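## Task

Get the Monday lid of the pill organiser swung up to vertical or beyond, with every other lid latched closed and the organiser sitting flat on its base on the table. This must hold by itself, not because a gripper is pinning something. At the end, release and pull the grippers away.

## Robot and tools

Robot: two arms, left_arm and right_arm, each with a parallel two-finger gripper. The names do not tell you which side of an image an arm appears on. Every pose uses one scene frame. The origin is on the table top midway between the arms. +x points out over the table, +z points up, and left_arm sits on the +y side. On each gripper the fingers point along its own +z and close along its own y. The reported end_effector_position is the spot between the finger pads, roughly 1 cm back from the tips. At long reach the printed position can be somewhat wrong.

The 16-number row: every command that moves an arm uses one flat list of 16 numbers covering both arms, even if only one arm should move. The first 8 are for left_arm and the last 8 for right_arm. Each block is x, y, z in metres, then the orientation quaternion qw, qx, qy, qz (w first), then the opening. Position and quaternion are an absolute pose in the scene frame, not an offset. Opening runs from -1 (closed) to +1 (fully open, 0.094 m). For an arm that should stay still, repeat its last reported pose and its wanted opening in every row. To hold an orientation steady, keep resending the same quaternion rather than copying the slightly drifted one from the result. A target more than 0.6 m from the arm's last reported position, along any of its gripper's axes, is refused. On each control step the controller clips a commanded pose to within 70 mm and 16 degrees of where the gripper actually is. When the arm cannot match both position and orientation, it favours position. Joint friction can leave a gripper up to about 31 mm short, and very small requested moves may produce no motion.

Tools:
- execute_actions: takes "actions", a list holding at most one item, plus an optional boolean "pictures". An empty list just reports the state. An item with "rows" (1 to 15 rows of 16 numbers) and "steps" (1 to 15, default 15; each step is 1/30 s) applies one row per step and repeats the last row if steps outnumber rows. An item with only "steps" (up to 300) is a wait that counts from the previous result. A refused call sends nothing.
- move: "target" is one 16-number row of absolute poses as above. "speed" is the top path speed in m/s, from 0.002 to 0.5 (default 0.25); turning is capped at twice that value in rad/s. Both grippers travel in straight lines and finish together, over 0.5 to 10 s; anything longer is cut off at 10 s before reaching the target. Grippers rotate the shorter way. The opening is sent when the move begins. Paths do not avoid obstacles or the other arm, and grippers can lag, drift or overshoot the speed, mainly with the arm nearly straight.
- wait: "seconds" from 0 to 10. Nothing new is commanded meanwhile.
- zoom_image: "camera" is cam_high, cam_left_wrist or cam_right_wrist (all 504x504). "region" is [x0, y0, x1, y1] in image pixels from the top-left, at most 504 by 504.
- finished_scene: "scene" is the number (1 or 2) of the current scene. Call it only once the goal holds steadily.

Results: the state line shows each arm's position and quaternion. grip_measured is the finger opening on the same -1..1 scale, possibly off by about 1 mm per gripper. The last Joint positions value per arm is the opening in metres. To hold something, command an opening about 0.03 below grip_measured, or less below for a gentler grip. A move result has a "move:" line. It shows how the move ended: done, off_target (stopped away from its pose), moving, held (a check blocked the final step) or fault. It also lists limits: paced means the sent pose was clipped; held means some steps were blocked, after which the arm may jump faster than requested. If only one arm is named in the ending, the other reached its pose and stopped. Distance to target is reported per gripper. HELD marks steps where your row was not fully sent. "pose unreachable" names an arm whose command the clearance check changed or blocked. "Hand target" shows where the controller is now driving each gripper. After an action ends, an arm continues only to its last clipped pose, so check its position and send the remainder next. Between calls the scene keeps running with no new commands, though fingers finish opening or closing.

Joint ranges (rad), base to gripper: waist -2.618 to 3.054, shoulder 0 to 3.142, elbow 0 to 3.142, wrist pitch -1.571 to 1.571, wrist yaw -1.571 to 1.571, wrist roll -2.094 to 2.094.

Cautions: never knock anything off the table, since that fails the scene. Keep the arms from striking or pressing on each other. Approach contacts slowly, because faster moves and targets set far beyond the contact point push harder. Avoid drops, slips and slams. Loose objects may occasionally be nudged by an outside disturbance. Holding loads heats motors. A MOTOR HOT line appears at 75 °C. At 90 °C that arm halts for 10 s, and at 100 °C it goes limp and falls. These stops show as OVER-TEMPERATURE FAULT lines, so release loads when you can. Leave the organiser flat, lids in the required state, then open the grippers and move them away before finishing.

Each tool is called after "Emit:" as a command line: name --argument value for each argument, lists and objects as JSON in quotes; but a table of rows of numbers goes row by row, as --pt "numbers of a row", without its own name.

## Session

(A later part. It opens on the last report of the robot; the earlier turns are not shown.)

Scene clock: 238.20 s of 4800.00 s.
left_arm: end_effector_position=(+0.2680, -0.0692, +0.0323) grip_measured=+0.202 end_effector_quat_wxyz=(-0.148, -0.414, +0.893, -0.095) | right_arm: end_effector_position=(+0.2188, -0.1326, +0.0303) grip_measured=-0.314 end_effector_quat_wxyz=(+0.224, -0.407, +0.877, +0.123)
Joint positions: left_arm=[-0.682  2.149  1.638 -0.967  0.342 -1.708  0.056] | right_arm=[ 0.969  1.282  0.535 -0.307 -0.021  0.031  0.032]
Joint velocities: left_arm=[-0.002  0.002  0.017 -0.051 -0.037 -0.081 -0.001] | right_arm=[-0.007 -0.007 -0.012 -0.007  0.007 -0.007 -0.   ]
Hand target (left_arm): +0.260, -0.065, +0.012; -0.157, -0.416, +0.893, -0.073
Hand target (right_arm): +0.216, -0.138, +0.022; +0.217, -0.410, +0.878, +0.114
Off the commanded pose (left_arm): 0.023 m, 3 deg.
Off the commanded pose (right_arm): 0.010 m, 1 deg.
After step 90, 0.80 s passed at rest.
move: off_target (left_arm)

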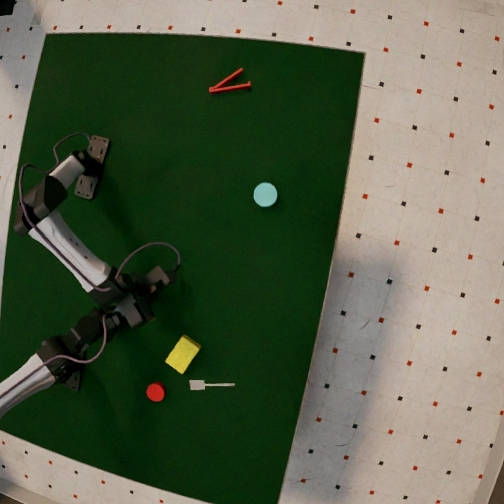

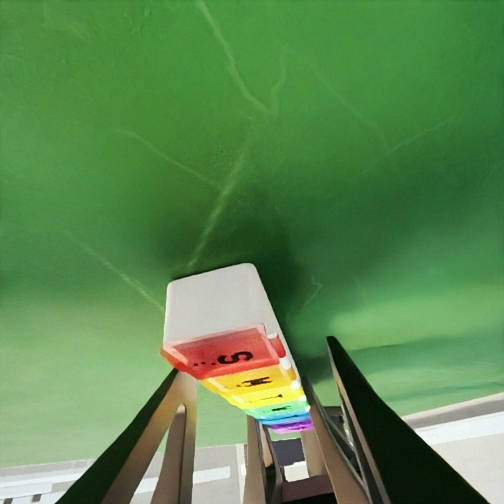

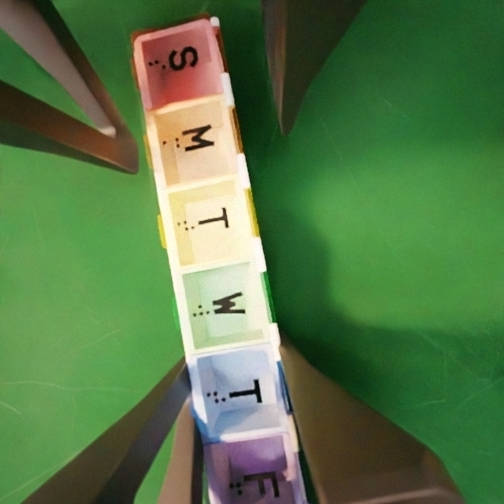

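Emit:
move --target '[0.253,-0.060,0.012,-0.157,-0.416,0.892,-0.073,0.2,0.2165,-0.138,0.022,0.217,-0.41,0.878,0.114,-0.35]' --speed 0.02

Scene clock: 251.93 s of 4800.00 s.
left_arm: end_effector_position=(+0.2590, -0.0596, +0.0181) grip_measured=+0.202 end_effector_quat_wxyz=(-0.154, -0.418, +0.892, -0.077) | right_arm: end_effector_position=(+0.2188, -0.1326, +0.0303) grip_measured=-0.314 end_effector_quat_wxyz=(+0.224, -0.407, +0.877, +0.123)
Joint positions: left_arm=[-0.682  2.149  1.582 -0.949  0.342 -1.708  0.056] | right_arm=[ 0.969  1.282  0.535 -0.307 -0.021  0.031  0.032]
Joint velocities: left_arm=[-0.012 -0.037 -0.007  0.022  0.037  0.007 -0.   ] | right_arm=[-0.027 -0.022 -0.012 -0.007  0.037  0.037 -0.001]
Hand target (left_arm): +0.253, -0.060, +0.012; -0.157, -0.417, +0.892, -0.073
Hand target (right_arm): +0.216, -0.138, +0.022; +0.217, -0.410, +0.878, +0.114
Off the commanded pose (left_arm): 0.009 m, 1 deg.
Off the commanded pose (right_arm): 0.010 m, 1 deg.
After step 90, 9.17 s passed at rest.
move: done

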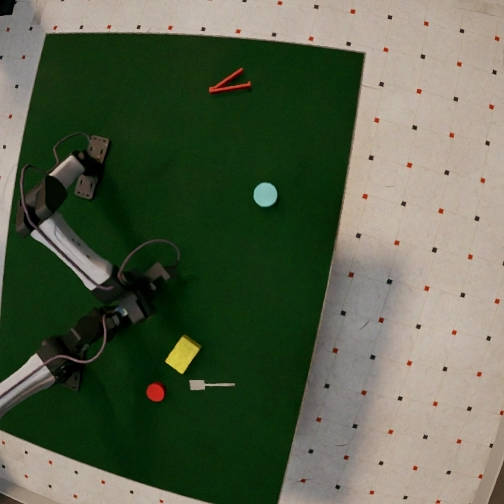

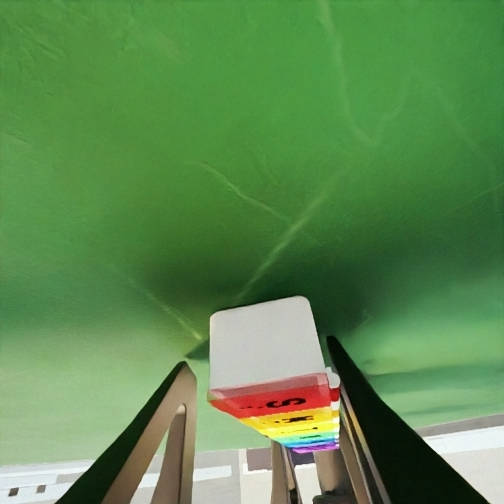

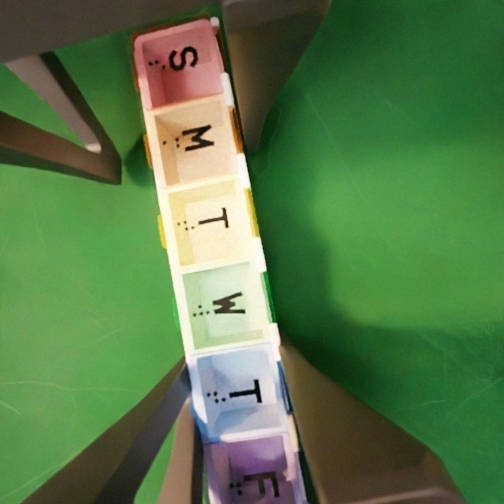

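Emit:
move --target '[0.263,-0.065,0.031,-0.157,-0.416,0.892,-0.073,0.2,0.2165,-0.138,0.022,0.217,-0.41,0.878,0.114,-0.35]' --speed 0.02

Scene clock: 266.47 s of 4800.00 s.
left_arm: end_effector_position=(+0.2652, -0.0662, +0.0348) grip_measured=+0.202 end_effector_quat_wxyz=(-0.151, -0.416, +0.893, -0.085) | right_arm: end_effector_position=(+0.2188, -0.1326, +0.0303) grip_measured=-0.314 end_effector_quat_wxyz=(+0.224, -0.407, +0.877, +0.123)
Joint positions: left_arm=[-0.682  2.149  1.65  -1.     0.342 -1.708  0.056] | right_arm=[ 0.969  1.282  0.535 -0.307 -0.021  0.031  0.032]
Joint velocities: left_arm=[ 0.012  0.002 -0.002 -0.051  0.022 -0.081 -0.002] | right_arm=[-0.017 -0.027 -0.022 -0.066  0.007 -0.022 -0.002]
Hand target (left_arm): +0.263, -0.065, +0.031; -0.157, -0.416, +0.893, -0.073
Hand target (right_arm): +0.216, -0.138, +0.022; +0.217, -0.410, +0.878, +0.114
Off the commanded pose (left_arm): 0.005 m, 2 deg.
Off the commanded pose (right_arm): 0.010 m, 1 deg.
After step 90, 10.57 s passed at rest.
move: done

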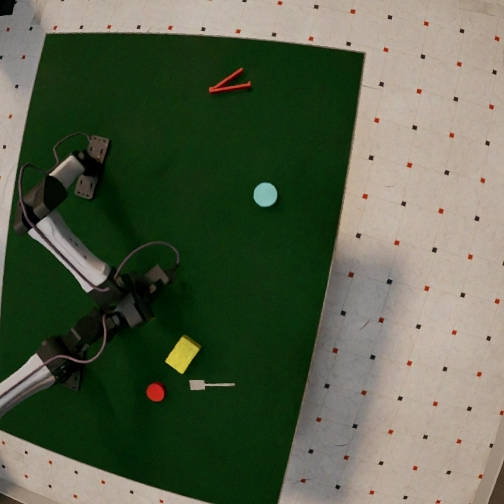

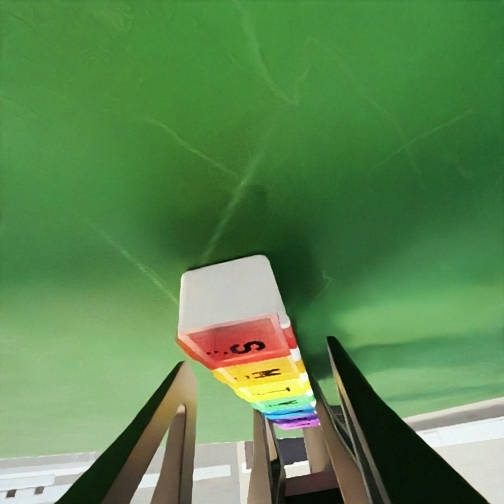

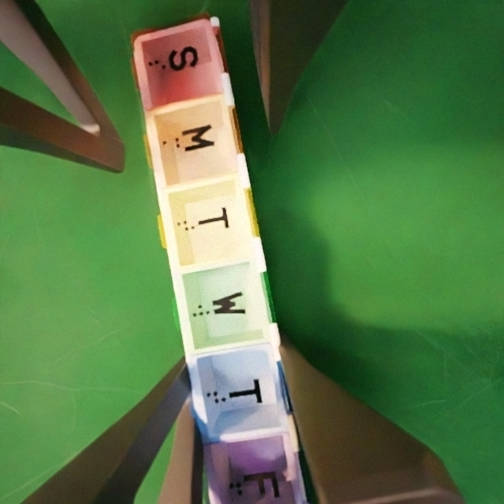

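Emit:
move --target '[0.274,-0.072,0.055,-0.157,-0.416,0.892,-0.073,0.2,0.2165,-0.138,0.022,0.217,-0.41,0.878,0.114,-0.35]' --speed 0.03

Emit:
move --target '[0.256,-0.063,0.019,-0.157,-0.416,0.892,-0.073,0.2,0.2165,-0.138,0.022,0.217,-0.41,0.878,0.114,-0.35]' --speed 0.02

Scene clock: 279.60 s of 4800.00 s.
left_arm: end_effector_position=(+0.2733, -0.0749, +0.0636) grip_measured=+0.202 end_effector_quat_wxyz=(-0.150, -0.414, +0.894, -0.088) | right_arm: end_effector_position=(+0.2188, -0.1326, +0.0303) grip_measured=-0.314 end_effector_quat_wxyz=(+0.224, -0.407, +0.877, +0.123)
Joint positions: left_arm=[-0.682  2.169  1.798 -1.122  0.342 -1.703  0.056] | right_arm=[ 0.969  1.282  0.535 -0.307 -0.021  0.031  0.032]
Joint velocities: left_arm=[ 0.002  0.002  0.012  0.022  0.007  0.007 -0.001] | right_arm=[-0.007  0.007 -0.012 -0.081 -0.022 -0.037 -0.001]
Hand target (left_arm): +0.274, -0.072, +0.055; -0.157, -0.417, +0.892, -0.074
Hand target (right_arm): +0.216, -0.138, +0.022; +0.217, -0.410, +0.878, +0.114
Off the commanded pose (left_arm): 0.009 m, 2 deg.
Off the commanded pose (right_arm): 0.010 m, 1 deg.
After step 90, 8.87 s passed at rest.
move: done

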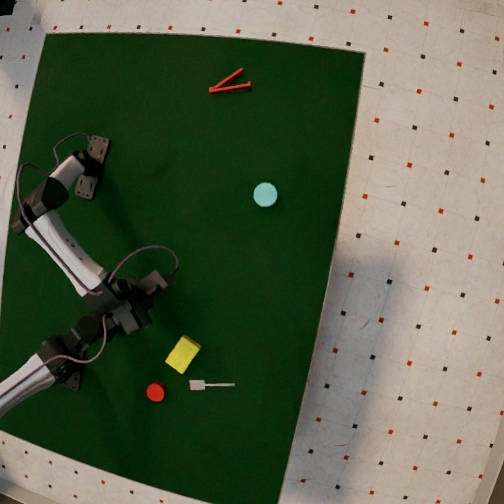

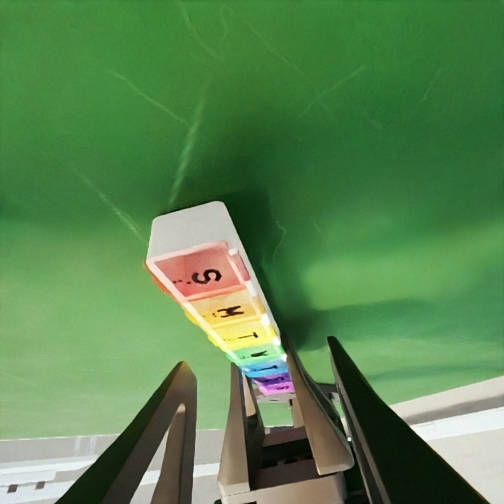

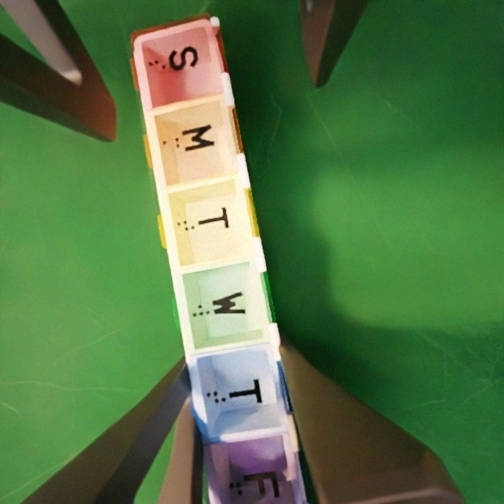

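Scene clock: 282.30 s of 4800.00 s.
left_arm: end_effector_position=(+0.2608, -0.0614, +0.0200) grip_measured=+0.202 end_effector_quat_wxyz=(-0.156, -0.418, +0.892, -0.070) | right_arm: end_effector_position=(+0.2188, -0.1326, +0.0303) grip_measured=-0.314 end_effector_quat_wxyz=(+0.224, -0.407, +0.877, +0.123)
Joint positions: left_arm=[-0.682  2.169  1.622 -0.984  0.342 -1.707  0.056] | right_arm=[ 0.969  1.282  0.535 -0.307 -0.021  0.031  0.032]
Joint velocities: left_arm=[ 0.002 -0.012 -0.012  0.037  0.022  0.037 -0.   ] | right_arm=[ 0.002 -0.012  0.002 -0.007  0.037 -0.051 -0.   ]
Hand target (left_arm): +0.256, -0.063, +0.019; -0.157, -0.416, +0.893, -0.073
Hand target (right_arm): +0.216, -0.138, +0.022; +0.217, -0.410, +0.878, +0.114
Off the commanded pose (left_arm): 0.005 m, 0 deg.
Off the commanded pose (right_arm): 0.010 m, 1 deg.
move: done

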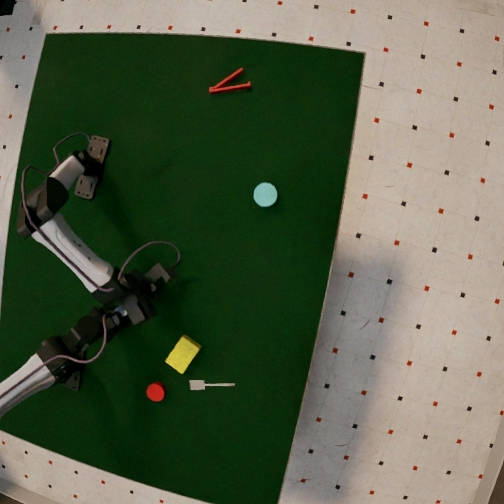

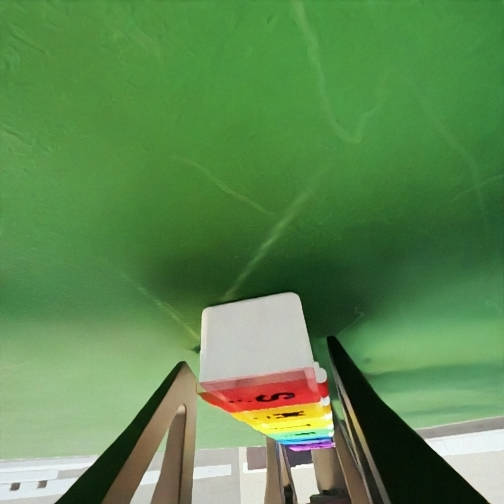

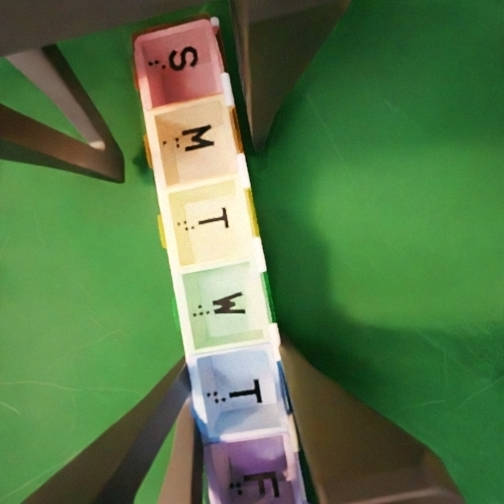

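Emit:
execute_actions --actions '[{"rows":[[0.265,-0.067,0.035,-0.157,-0.416,0.892,-0.073,0.2,0.2165,-0.138,0.022,0.217,-0.41,0.878,0.114,-0.35],[0.265,-0.067,0.035,-0.157,-0.416,0.892,-0.073,0.2,0.2165,-0.138,0.022,0.217,-0.41,0.878,0.114,-0.35],[0.265,-0.067,0.035,-0.157,-0.416,0.892,-0.073,0.2,0.2165,-0.138,0.022,0.217,-0.41,0.878,0.114,-0.35],[0.265,-0.067,0.035,-0.157,-0.416,0.892,-0.073,0.2,0.2165,-0.138,0.022,0.217,-0.41,0.878,0.114,-0.35],[0.261,-0.064,0.024,-0.157,-0.416,0.892,-0.073,0.2,0.2165,-0.138,0.022,0.217,-0.41,0.878,0.114,-0.35]],"steps":15}]' --pictures false

Emit:
wait --seconds 0

Scene clock: 293.63 s of 4800.00 s.
left_arm: end_effector_position=(+0.2657, -0.0667, +0.0293) grip_measured=+0.202 end_effector_quat_wxyz=(-0.153, -0.417, +0.892, -0.080) | right_arm: end_effector_position=(+0.2188, -0.1326, +0.0303) grip_measured=-0.314 end_effector_quat_wxyz=(+0.224, -0.407, +0.877, +0.123)
Joint positions: left_arm=[-0.682  2.168  1.659 -1.001  0.342 -1.707  0.056] | right_arm=[ 0.969  1.282  0.535 -0.307 -0.021  0.031  0.032]
Joint velocities: left_arm=[-0.007 -0.002 -0.007 -0.022  0.007 -0.066 -0.   ] | right_arm=[ 0.017 -0.002 -0.002 -0.022 -0.051  0.007 -0.   ]
Hand target (left_arm): +0.261, -0.064, +0.024; -0.157, -0.416, +0.893, -0.073
Hand target (right_arm): +0.216, -0.138, +0.022; +0.217, -0.410, +0.878, +0.114
Off the commanded pose (left_arm): 0.008 m, 1 deg.
Off the commanded pose (right_arm): 0.010 m, 1 deg.
Steps of this call (steps 1 to 90: nothing new was sent; then 7.83 s passed at rest; steps 91 to 105: all 15 steps of this action). Readings (end_effector_position):
91: left_arm (+0.2615, -0.0622, +0.0218) | right_arm (+0.2188, -0.1326, +0.0303)
92: left_arm (+0.2622, -0.0629, +0.0243) | right_arm (+0.2188, -0.1326, +0.0303)
94: left_arm (+0.2660, -0.0670, +0.0305) | right_arm (+0.2188, -0.1326, +0.0303)
98: left_arm (+0.2668, -0.0679, +0.0306) | right_arm (+0.2188, -0.1326, +0.0303)
105: the state above

Scene clock: 293.63 s of 4800.00 s.
left_arm: end_effector_position=(+0.2657, -0.0667, +0.0293) grip_measured=+0.202 end_effector_quat_wxyz=(-0.153, -0.417, +0.892, -0.080) | right_arm: end_effector_position=(+0.2188, -0.1326, +0.0303) grip_measured=-0.314 end_effector_quat_wxyz=(+0.224, -0.407, +0.877, +0.123)
Joint positions: left_arm=[-0.682  2.168  1.659 -1.001  0.342 -1.707  0.056] | right_arm=[ 0.969  1.282  0.535 -0.307 -0.021  0.031  0.032]
Joint velocities: left_arm=[-0.007 -0.002 -0.007 -0.022  0.007 -0.066 -0.   ] | right_arm=[ 0.017 -0.002 -0.002 -0.022 -0.051  0.007 -0.   ]
Hand target (left_arm): +0.261, -0.064, +0.024; -0.157, -0.416, +0.893, -0.073
Hand target (right_arm): +0.216, -0.138, +0.022; +0.217, -0.410, +0.878, +0.114
Off the commanded pose (left_arm): 0.008 m, 1 deg.
Off the commanded pose (right_arm): 0.010 m, 1 deg.

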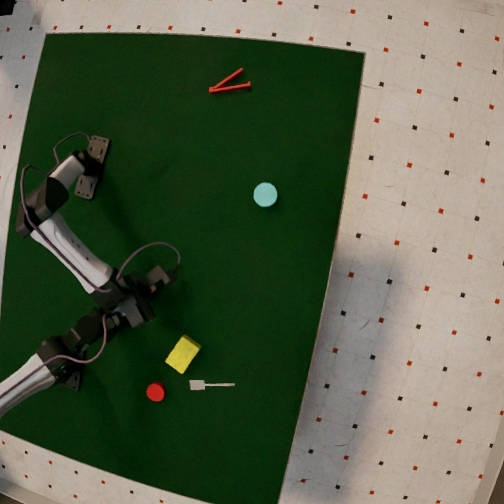

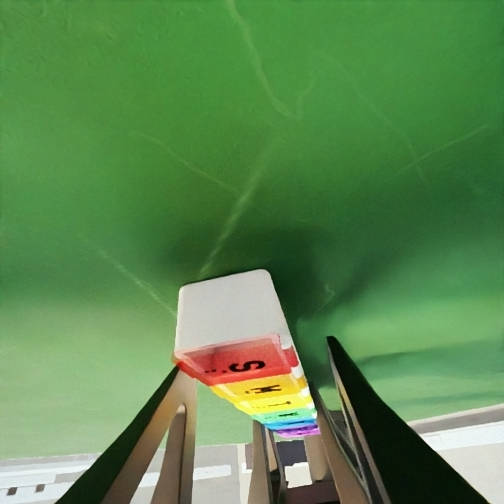

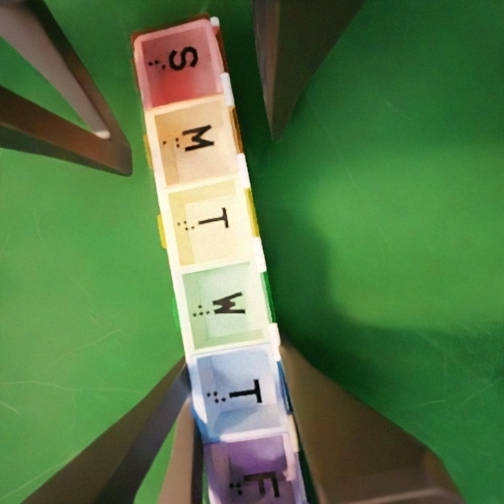

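Emit:
execute_actions --actions '[{"rows":[[0.254,-0.060,0.008,-0.157,-0.416,0.892,-0.073,0.2,0.2165,-0.138,0.022,0.217,-0.41,0.878,0.114,-0.35],[0.263,-0.065,0.026,-0.157,-0.416,0.892,-0.073,0.2,0.2165,-0.138,0.022,0.217,-0.41,0.878,0.114,-0.35]],"steps":10}]'

Scene clock: 300.07 s of 4800.00 s.
left_arm: end_effector_position=(+0.2631, -0.0640, +0.0258) grip_measured=+0.202 end_effector_quat_wxyz=(-0.154, -0.417, +0.892, -0.076) | right_arm: end_effector_position=(+0.2188, -0.1326, +0.0303) grip_measured=-0.314 end_effector_quat_wxyz=(+0.224, -0.407, +0.877, +0.123)
Joint positions: left_arm=[-0.682  2.164  1.639 -0.993  0.342 -1.707  0.056] | right_arm=[ 0.969  1.282  0.535 -0.307 -0.021  0.031  0.032]
Joint velocities: left_arm=[-0.002 -0.007  0.002 -0.022 -0.022 -0.022 -0.   ] | right_arm=[-0.022 -0.002  0.007 -0.037  0.037 -0.007 -0.001]
Hand target (left_arm): +0.263, -0.065, +0.026; -0.157, -0.416, +0.893, -0.073
Hand target (right_arm): +0.216, -0.138, +0.022; +0.217, -0.410, +0.878, +0.114
Off the commanded pose (left_arm): 0.001 m, 0 deg.
Off the commanded pose (right_arm): 0.010 m, 1 deg.
Steps of this call (steps 1 to 90: nothing new was sent; then 3.10 s passed at rest; steps 91 to 100: all 10 steps of this action). Readings (end_effector_position):
91: left_arm (+0.2655, -0.0666, +0.0272) | right_arm (+0.2188, -0.1326, +0.0303)
92: left_arm (+0.2642, -0.0652, +0.0265) | right_arm (+0.2188, -0.1326, +0.0303)
94: left_arm (+0.2632, -0.0641, +0.0258) | right_arm (+0.2188, -0.1326, +0.0303)
98: left_arm (+0.2631, -0.0640, +0.0258) | right_arm (+0.2188, -0.1326, +0.0303)
100: the state above

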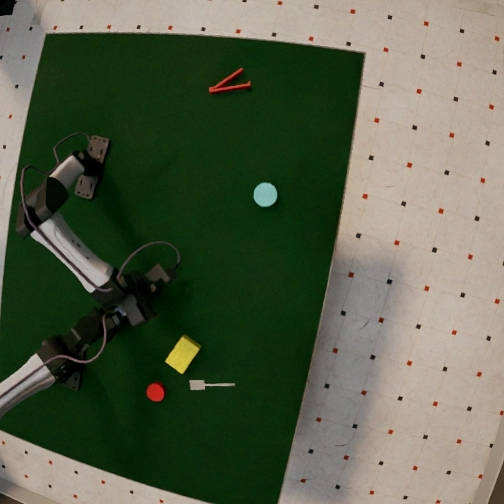

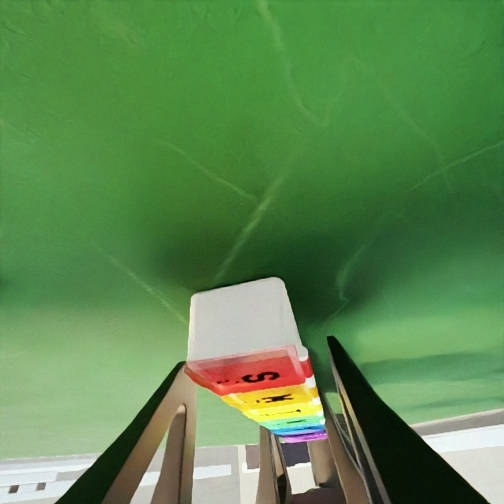

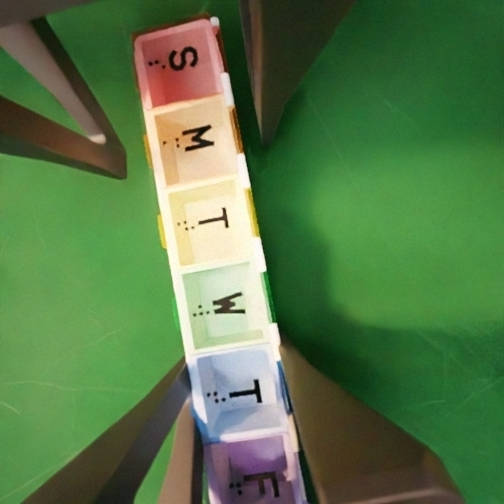

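Pulse trick works. Close.

Emit:
move --target '[0.263,-0.065,0.026,-0.157,-0.416,0.892,-0.073,-0.37,0.2165,-0.138,0.022,0.217,-0.41,0.878,0.114,-0.35]' --speed 0.02

Emit:
zoom_image --camera "cam_right_wrist" --region '[60,0,340,260]'

Scene clock: 305.20 s of 4800.00 s.
left_arm: end_effector_position=(+0.2639, -0.0646, +0.0258) grip_measured=-0.315 end_effector_quat_wxyz=(-0.153, -0.417, +0.893, -0.078) | right_arm: end_effector_position=(+0.2178, -0.1318, +0.0303) grip_measured=-0.314 end_effector_quat_wxyz=(+0.223, -0.411, +0.875, +0.125)
Joint positions: left_arm=[-0.682  2.164  1.639 -0.989  0.341 -1.706  0.032] | right_arm=[ 0.97   1.282  0.535 -0.307 -0.027  0.026  0.032]
Joint velocities: left_arm=[-0.002  0.002 -0.022  0.037  0.022 -0.007 -0.001] | right_arm=[ 0.007 -0.012 -0.002  0.037 -0.037 -0.037  0.001]
Hand target (left_arm): +0.263, -0.065, +0.026; -0.157, -0.416, +0.893, -0.073
Hand target (right_arm): +0.216, -0.138, +0.022; +0.217, -0.410, +0.878, +0.114
Off the commanded pose (left_arm): 0.001 m, 1 deg.
Off the commanded pose (right_arm): 0.010 m, 2 deg.
After step 90, 1.30 s passed at rest.
move: done

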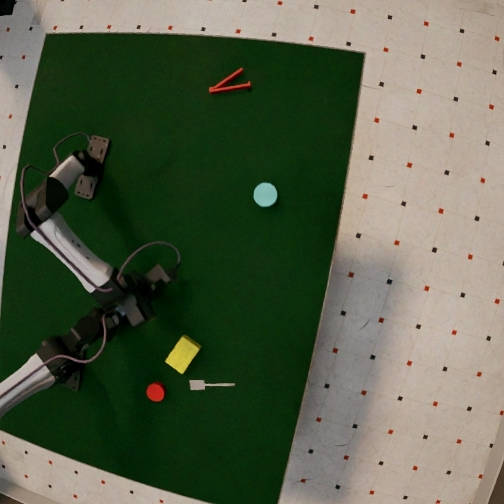

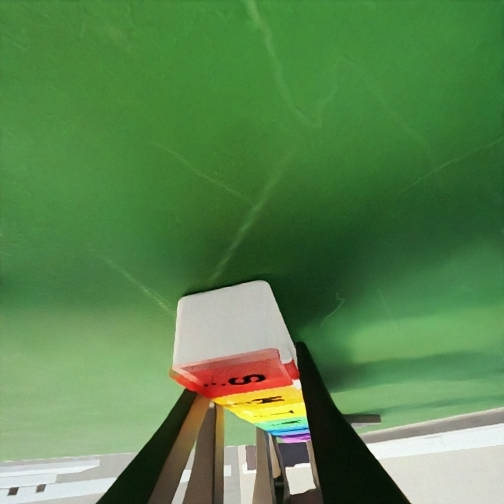

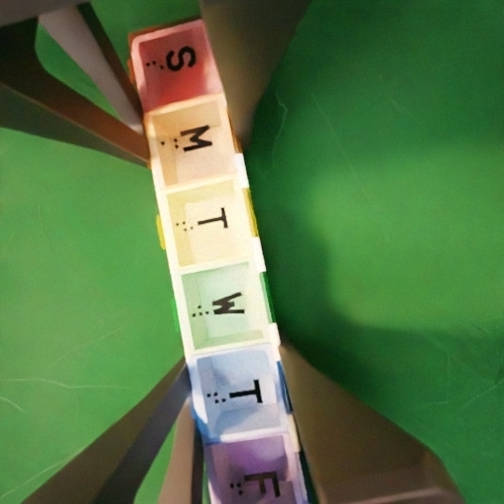

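Region (60, 0, 340, 260) of cam_right_wrist's 504x504 image, scaled by 1.800, with more detail than that image has; it fills the top 468 rows of this view, and the rest is white.

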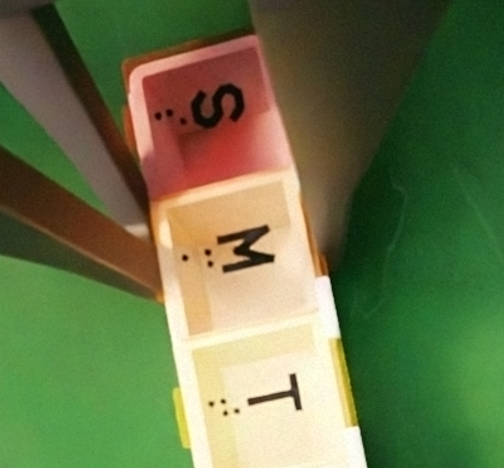

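Emit:
move --target '[0.264,-0.066,0.037,-0.227,-0.435,0.868,0.074,-0.38,0.2165,-0.138,0.022,0.217,-0.41,0.878,0.114,-0.35]' --speed 0.02

Emit:
zoom_image --camera "cam_right_wrist" --region '[60,0,340,260]'

Scene clock: 328.37 s of 4800.00 s.
left_arm: end_effector_position=(+0.2678, -0.0649, +0.0402) grip_measured=-0.315 end_effector_quat_wxyz=(-0.199, -0.430, +0.879, +0.062) | right_arm: end_effector_position=(+0.2205, -0.1310, +0.0316) grip_measured=-0.314 end_effector_quat_wxyz=(+0.229, -0.405, +0.876, +0.125)
Joint positions: left_arm=[-0.676  2.497  2.244 -1.565  0.342 -1.682  0.032] | right_arm=[ 0.97   1.282  0.535 -0.296 -0.018  0.034  0.032]
Joint velocities: left_arm=[-0.007  0.007 -0.002 -0.066  0.007  0.022  0.   ] | right_arm=[ 0.007  0.012 -0.002 -0.051 -0.007 -0.051  0.001]
Hand target (left_arm): +0.265, -0.067, +0.039; -0.225, -0.439, +0.868, +0.065
Hand target (right_arm): +0.216, -0.138, +0.022; +0.217, -0.410, +0.878, +0.114
Off the commanded pose (left_arm): 0.005 m, 4 deg.
Off the commanded pose (right_arm): 0.013 m, 2 deg.
joint sent to its limit (left arm) — the command would take joint 4 (wrist pitch) past its lower limit, so that joint was sent only as far as its limit.
After step 90, 11.37 s passed at rest.
move: off_target (left_arm, right_arm)

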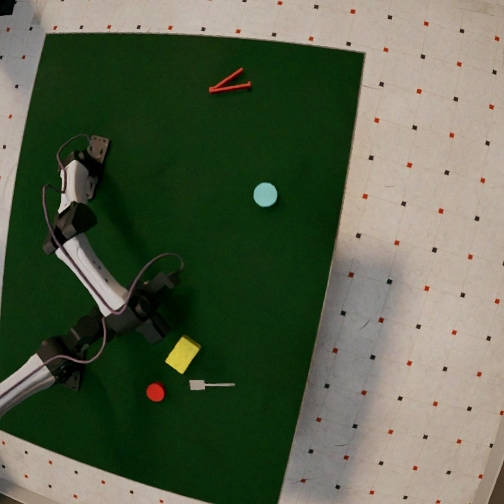

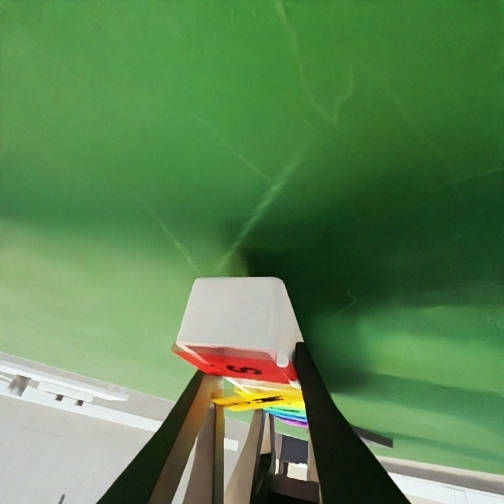

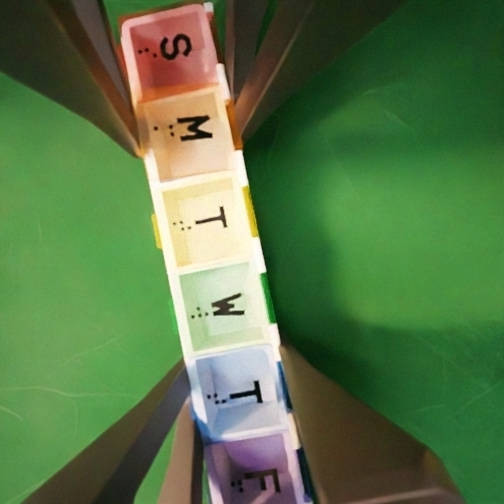

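Region (60, 0, 340, 260) of cam_right_wrist's 504x504 image, scaled by 1.800, with more detail than that image has; it fills the top 468 rows of this view, and the rest is white.

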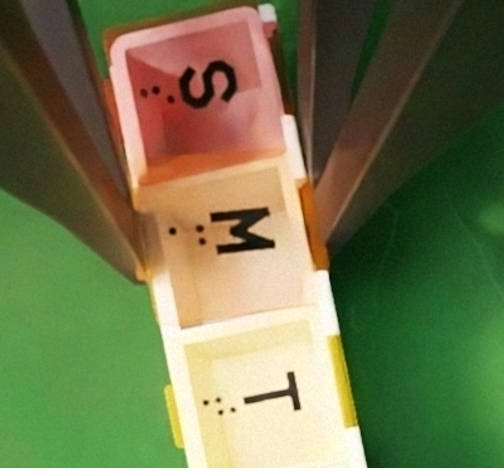

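Emit:
zoom_image --camera "cam_left_wrist" --region '[150,320,350,470]'

Region (150, 320, 350, 470) of cam_left_wrist's 504x504 image, scaled by 2.520, with more detail than that image has; it fills the top 378 rows of this view, and the rest is white.

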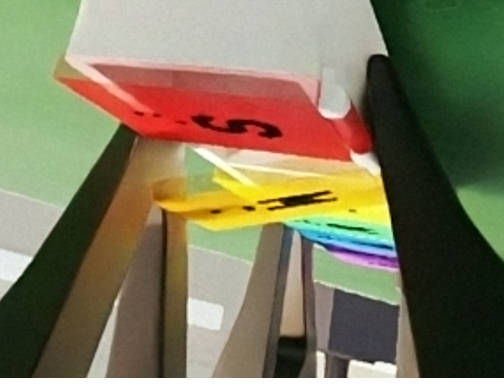

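Emit:
move --target '[0.266,-0.066,0.040,-0.227,-0.435,0.868,0.074,0.0,0.2165,-0.138,0.022,0.217,-0.41,0.878,0.114,-0.35]' --speed 0.02

Emit:
move --target '[0.278,-0.045,0.10,-0.157,-0.416,0.892,-0.073,0.0,0.2165,-0.138,0.022,0.217,-0.41,0.878,0.114,-0.35]' --speed 0.08

Scene clock: 345.03 s of 4800.00 s.
left_arm: end_effector_position=(+0.2642, -0.0701, +0.0448) grip_measured=-0.002 end_effector_quat_wxyz=(-0.216, -0.430, +0.875, +0.054) | right_arm: end_effector_position=(+0.2205, -0.1312, +0.0315) grip_measured=-0.314 end_effector_quat_wxyz=(+0.229, -0.405, +0.876, +0.124)
Joint positions: left_arm=[-0.676  2.497  2.253 -1.571  0.381 -1.682  0.047] | right_arm=[ 0.97   1.282  0.535 -0.296 -0.017  0.035  0.032]
Joint velocities: left_arm=[-0.017 -0.007 -0.007  0.007 -0.037 -0.037  0.   ] | right_arm=[-0.002 -0.007  0.002  0.051  0.037  0.022  0.   ]
Hand target (left_arm): +0.266, -0.066, +0.040; -0.224, -0.438, +0.868, +0.063
Hand target (right_arm): +0.216, -0.138, +0.022; +0.217, -0.410, +0.878, +0.114
Off the commanded pose (left_arm): 0.007 m, 3 deg.
Off the commanded pose (right_arm): 0.012 m, 2 deg.
joint sent to its limit (left arm) — the command would take joint 4 (wrist pitch) past its lower limit, so that joint was sent only as far as its limit.
After step 90, 11.80 s passed at rest.
move: off_target (left_arm, right_arm)

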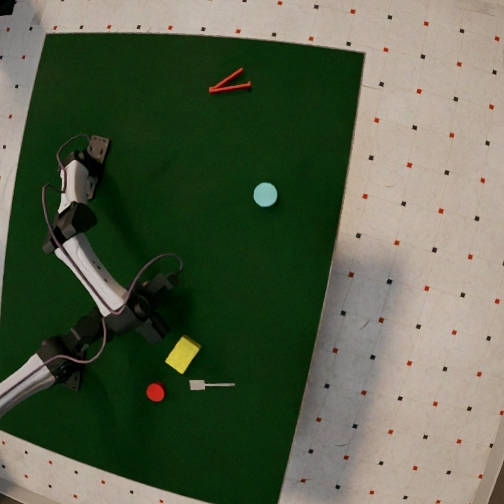

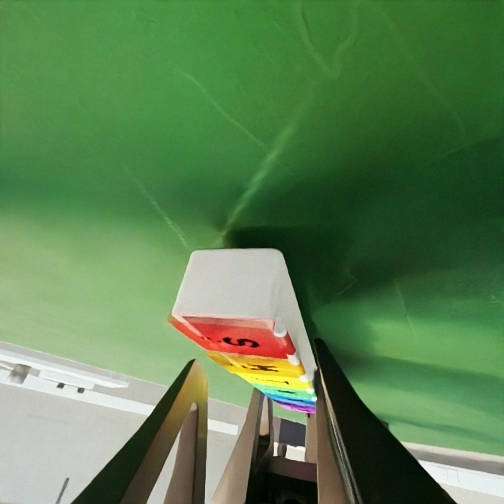

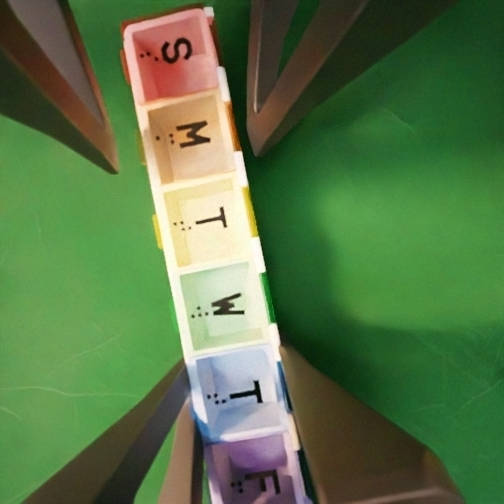

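Scene clock: 347.20 s of 4800.00 s.
left_arm: end_effector_position=(+0.2731, -0.0485, +0.0982) grip_measured=-0.002 end_effector_quat_wxyz=(-0.164, -0.414, +0.893, -0.067) | right_arm: end_effector_position=(+0.2205, -0.1312, +0.0315) grip_measured=-0.314 end_effector_quat_wxyz=(+0.229, -0.405, +0.876, +0.124)
Joint positions: left_arm=[-0.634  2.132  1.876 -1.305  0.355 -1.645  0.047] | right_arm=[ 0.97   1.282  0.535 -0.296 -0.017  0.035  0.032]
Joint velocities: left_arm=[-0.007 -0.002 -0.012  0.095 -0.051 -0.007 -0.   ] | right_arm=[ 0.002  0.002 -0.002 -0.037  0.007  0.007  0.   ]
Hand target (left_arm): +0.277, -0.044, +0.098; -0.157, -0.415, +0.893, -0.072
Hand target (right_arm): +0.217, -0.138, +0.022; +0.217, -0.410, +0.878, +0.114
Off the commanded pose (left_arm): 0.006 m, 1 deg.
Off the commanded pose (right_arm): 0.012 m, 2 deg.
move: off_target (right_arm)

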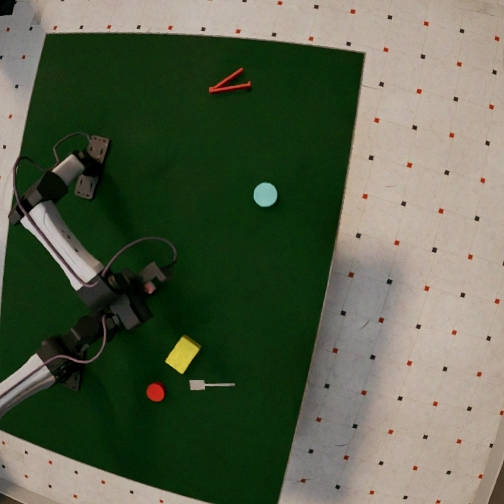

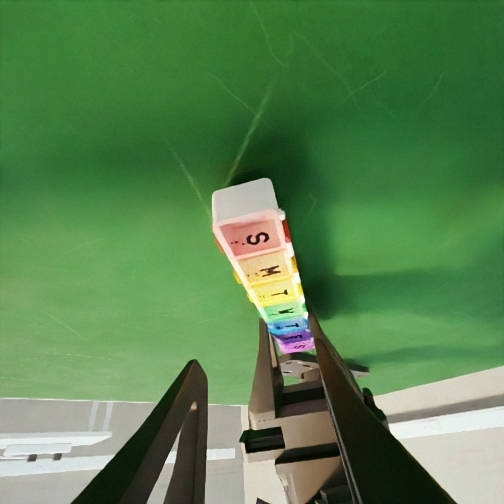

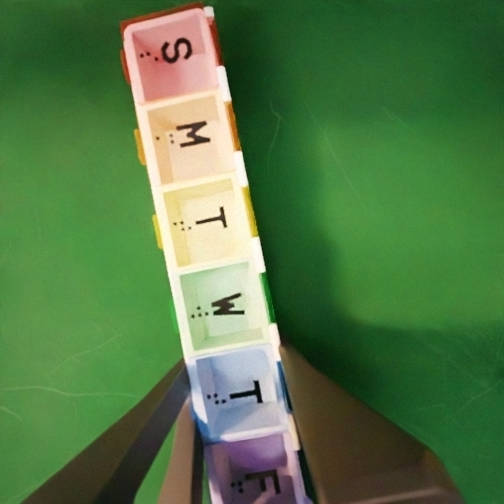

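Emit:
move --target '[0.235,0.03,0.11,0.144,-0.397,0.851,-0.310,-1,0.2165,-0.137,0.016,0.217,-0.41,0.878,0.114,-0.35]' --speed 0.12

Emit:
move --target '[0.233,-0.030,0.045,0.144,-0.397,0.851,-0.310,-1,0.2165,-0.137,0.018,0.217,-0.41,0.878,0.114,-0.35]' --speed 0.08

Scene clock: 362.43 s of 4800.00 s.
left_arm: end_effector_position=(+0.2393, +0.0286, +0.1044) grip_measured=-0.995 end_effector_quat_wxyz=(+0.145, -0.395, +0.856, -0.302) | right_arm: end_effector_position=(+0.2197, -0.1322, +0.0255) grip_measured=-0.314 end_effector_quat_wxyz=(+0.224, -0.406, +0.878, +0.122)
Joint positions: left_arm=[-0.796  1.278  0.755 -0.379 -0.153 -1.747  0.   ] | right_arm=[ 0.97   1.3    0.526 -0.281 -0.017  0.035  0.032]
Joint velocities: left_arm=[-0.007 -0.002  0.017 -0.051 -0.022 -0.037 -0.   ] | right_arm=[ 0.007 -0.002 -0.012 -0.007  0.11  -0.022  0.   ]
Hand target (left_arm): +0.235, +0.030, +0.104; +0.146, -0.393, +0.854, -0.307
Hand target (right_arm): +0.216, -0.137, +0.016; +0.217, -0.410, +0.878, +0.114
Off the commanded pose (left_arm): 0.007 m, 1 deg.
Off the commanded pose (right_arm): 0.011 m, 1 deg.
After step 90, 8.37 s passed at rest.
move: off_target (right_arm)

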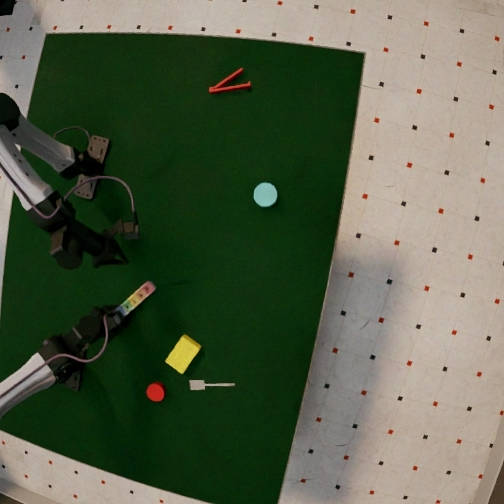

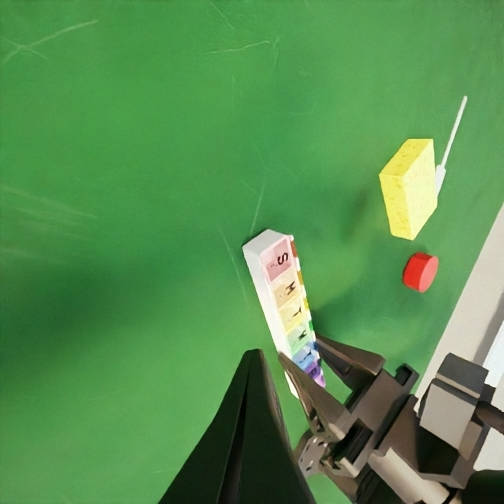

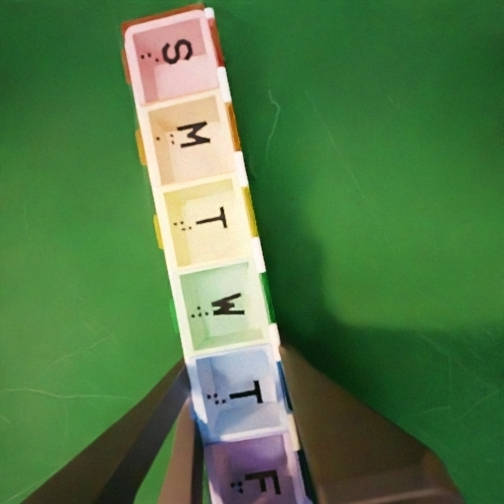

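Scene clock: 364.03 s of 4800.00 s.
left_arm: end_effector_position=(+0.2378, -0.0306, +0.0577) grip_measured=-0.995 end_effector_quat_wxyz=(+0.145, -0.397, +0.848, -0.321) | right_arm: end_effector_position=(+0.2197, -0.1322, +0.0255) grip_measured=-0.314 end_effector_quat_wxyz=(+0.224, -0.406, +0.878, +0.122)
Joint positions: left_arm=[-0.926  1.551  0.755 -0.087 -0.234 -1.858  0.   ] | right_arm=[ 0.97   1.3    0.526 -0.281 -0.017  0.035  0.032]
Joint velocities: left_arm=[ 0.007  0.022 -0.007  0.007 -0.037 -0.051  0.   ] | right_arm=[-0.007  0.007  0.007 -0.051  0.037 -0.081 -0.   ]
Hand target (left_arm): +0.234, -0.029, +0.046; +0.145, -0.397, +0.852, -0.309
Hand target (right_arm): +0.216, -0.137, +0.018; +0.217, -0.410, +0.878, +0.114
Off the commanded pose (left_arm): 0.014 m, 1 deg.
Off the commanded pose (right_arm): 0.009 m, 1 deg.
move: off_target (left_arm)

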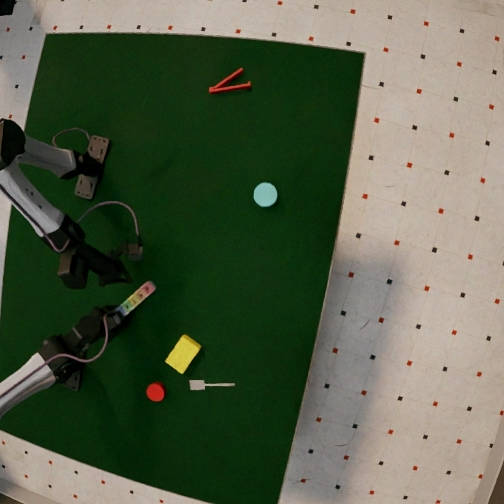

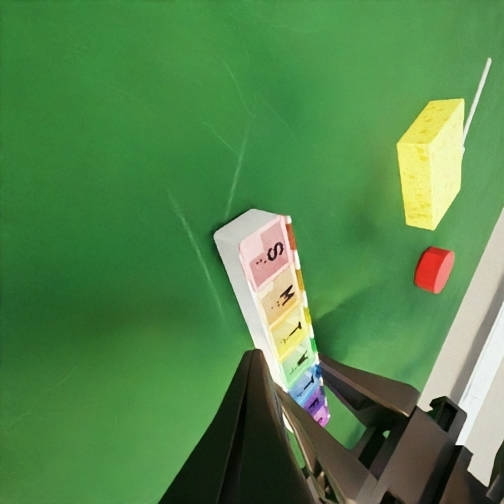

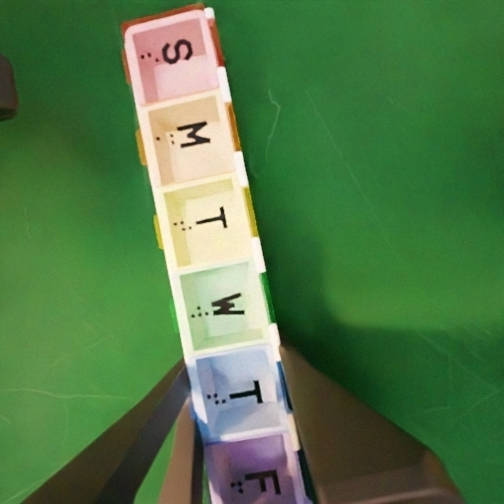

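Emit:
move --target '[0.236,-0.039,0.006,0.144,-0.397,0.851,-0.310,-1,0.2165,-0.137,0.018,0.217,-0.41,0.878,0.114,-0.35]' --speed 0.04

Emit:
zoom_image --camera "cam_right_wrist" --region '[40,40,280,240]'

Scene clock: 372.57 s of 4800.00 s.
left_arm: end_effector_position=(+0.2420, -0.0432, +0.0216) grip_measured=-0.995 end_effector_quat_wxyz=(+0.145, -0.397, +0.846, -0.324) | right_arm: end_effector_position=(+0.2197, -0.1322, +0.0255) grip_measured=-0.314 end_effector_quat_wxyz=(+0.224, -0.406, +0.878, +0.122)
Joint positions: left_arm=[-0.933  1.696  0.725  0.093 -0.237 -1.866  0.   ] | right_arm=[ 0.97   1.3    0.526 -0.281 -0.017  0.035  0.032]
Joint velocities: left_arm=[-0.002  0.017 -0.002  0.022  0.051  0.066  0.   ] | right_arm=[ 0.007  0.002  0.007 -0.022  0.007 -0.037 -0.001]
Hand target (left_arm): +0.236, -0.038, +0.007; +0.144, -0.397, +0.852, -0.310
Hand target (right_arm): +0.216, -0.137, +0.018; +0.217, -0.410, +0.878, +0.114
Off the commanded pose (left_arm): 0.017 m, 2 deg.
Off the commanded pose (right_arm): 0.009 m, 1 deg.
After step 90, 3.93 s passed at rest.
move: off_target (left_arm)

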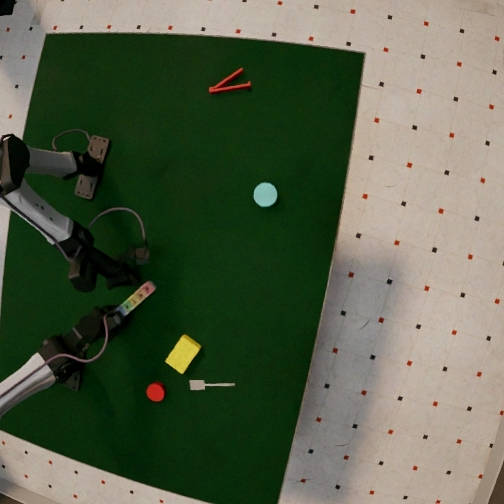

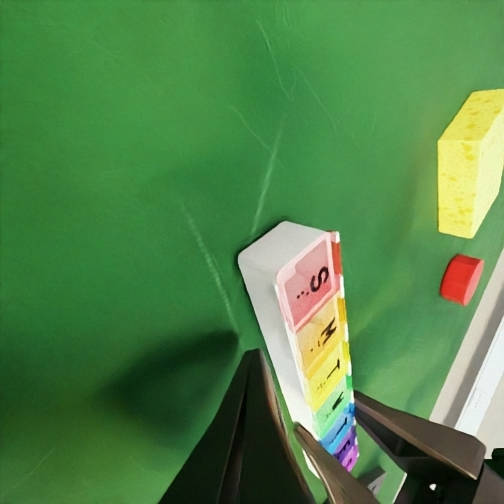

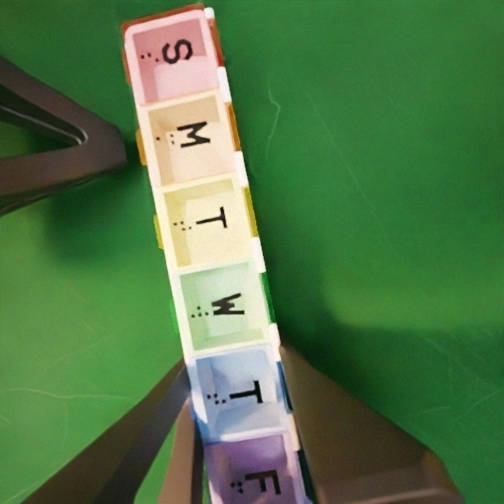

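Region (40, 40, 280, 240) of cam_right_wrist's 504x504 image, scaled by 2.100, with more detail than that image has.

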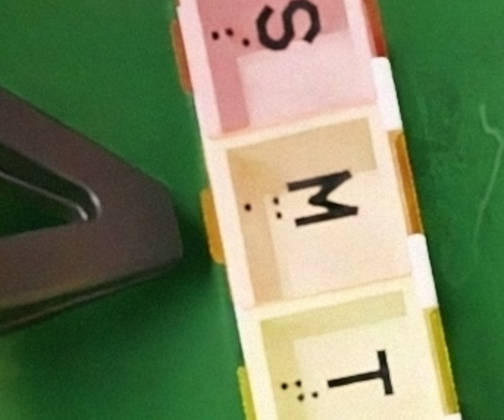

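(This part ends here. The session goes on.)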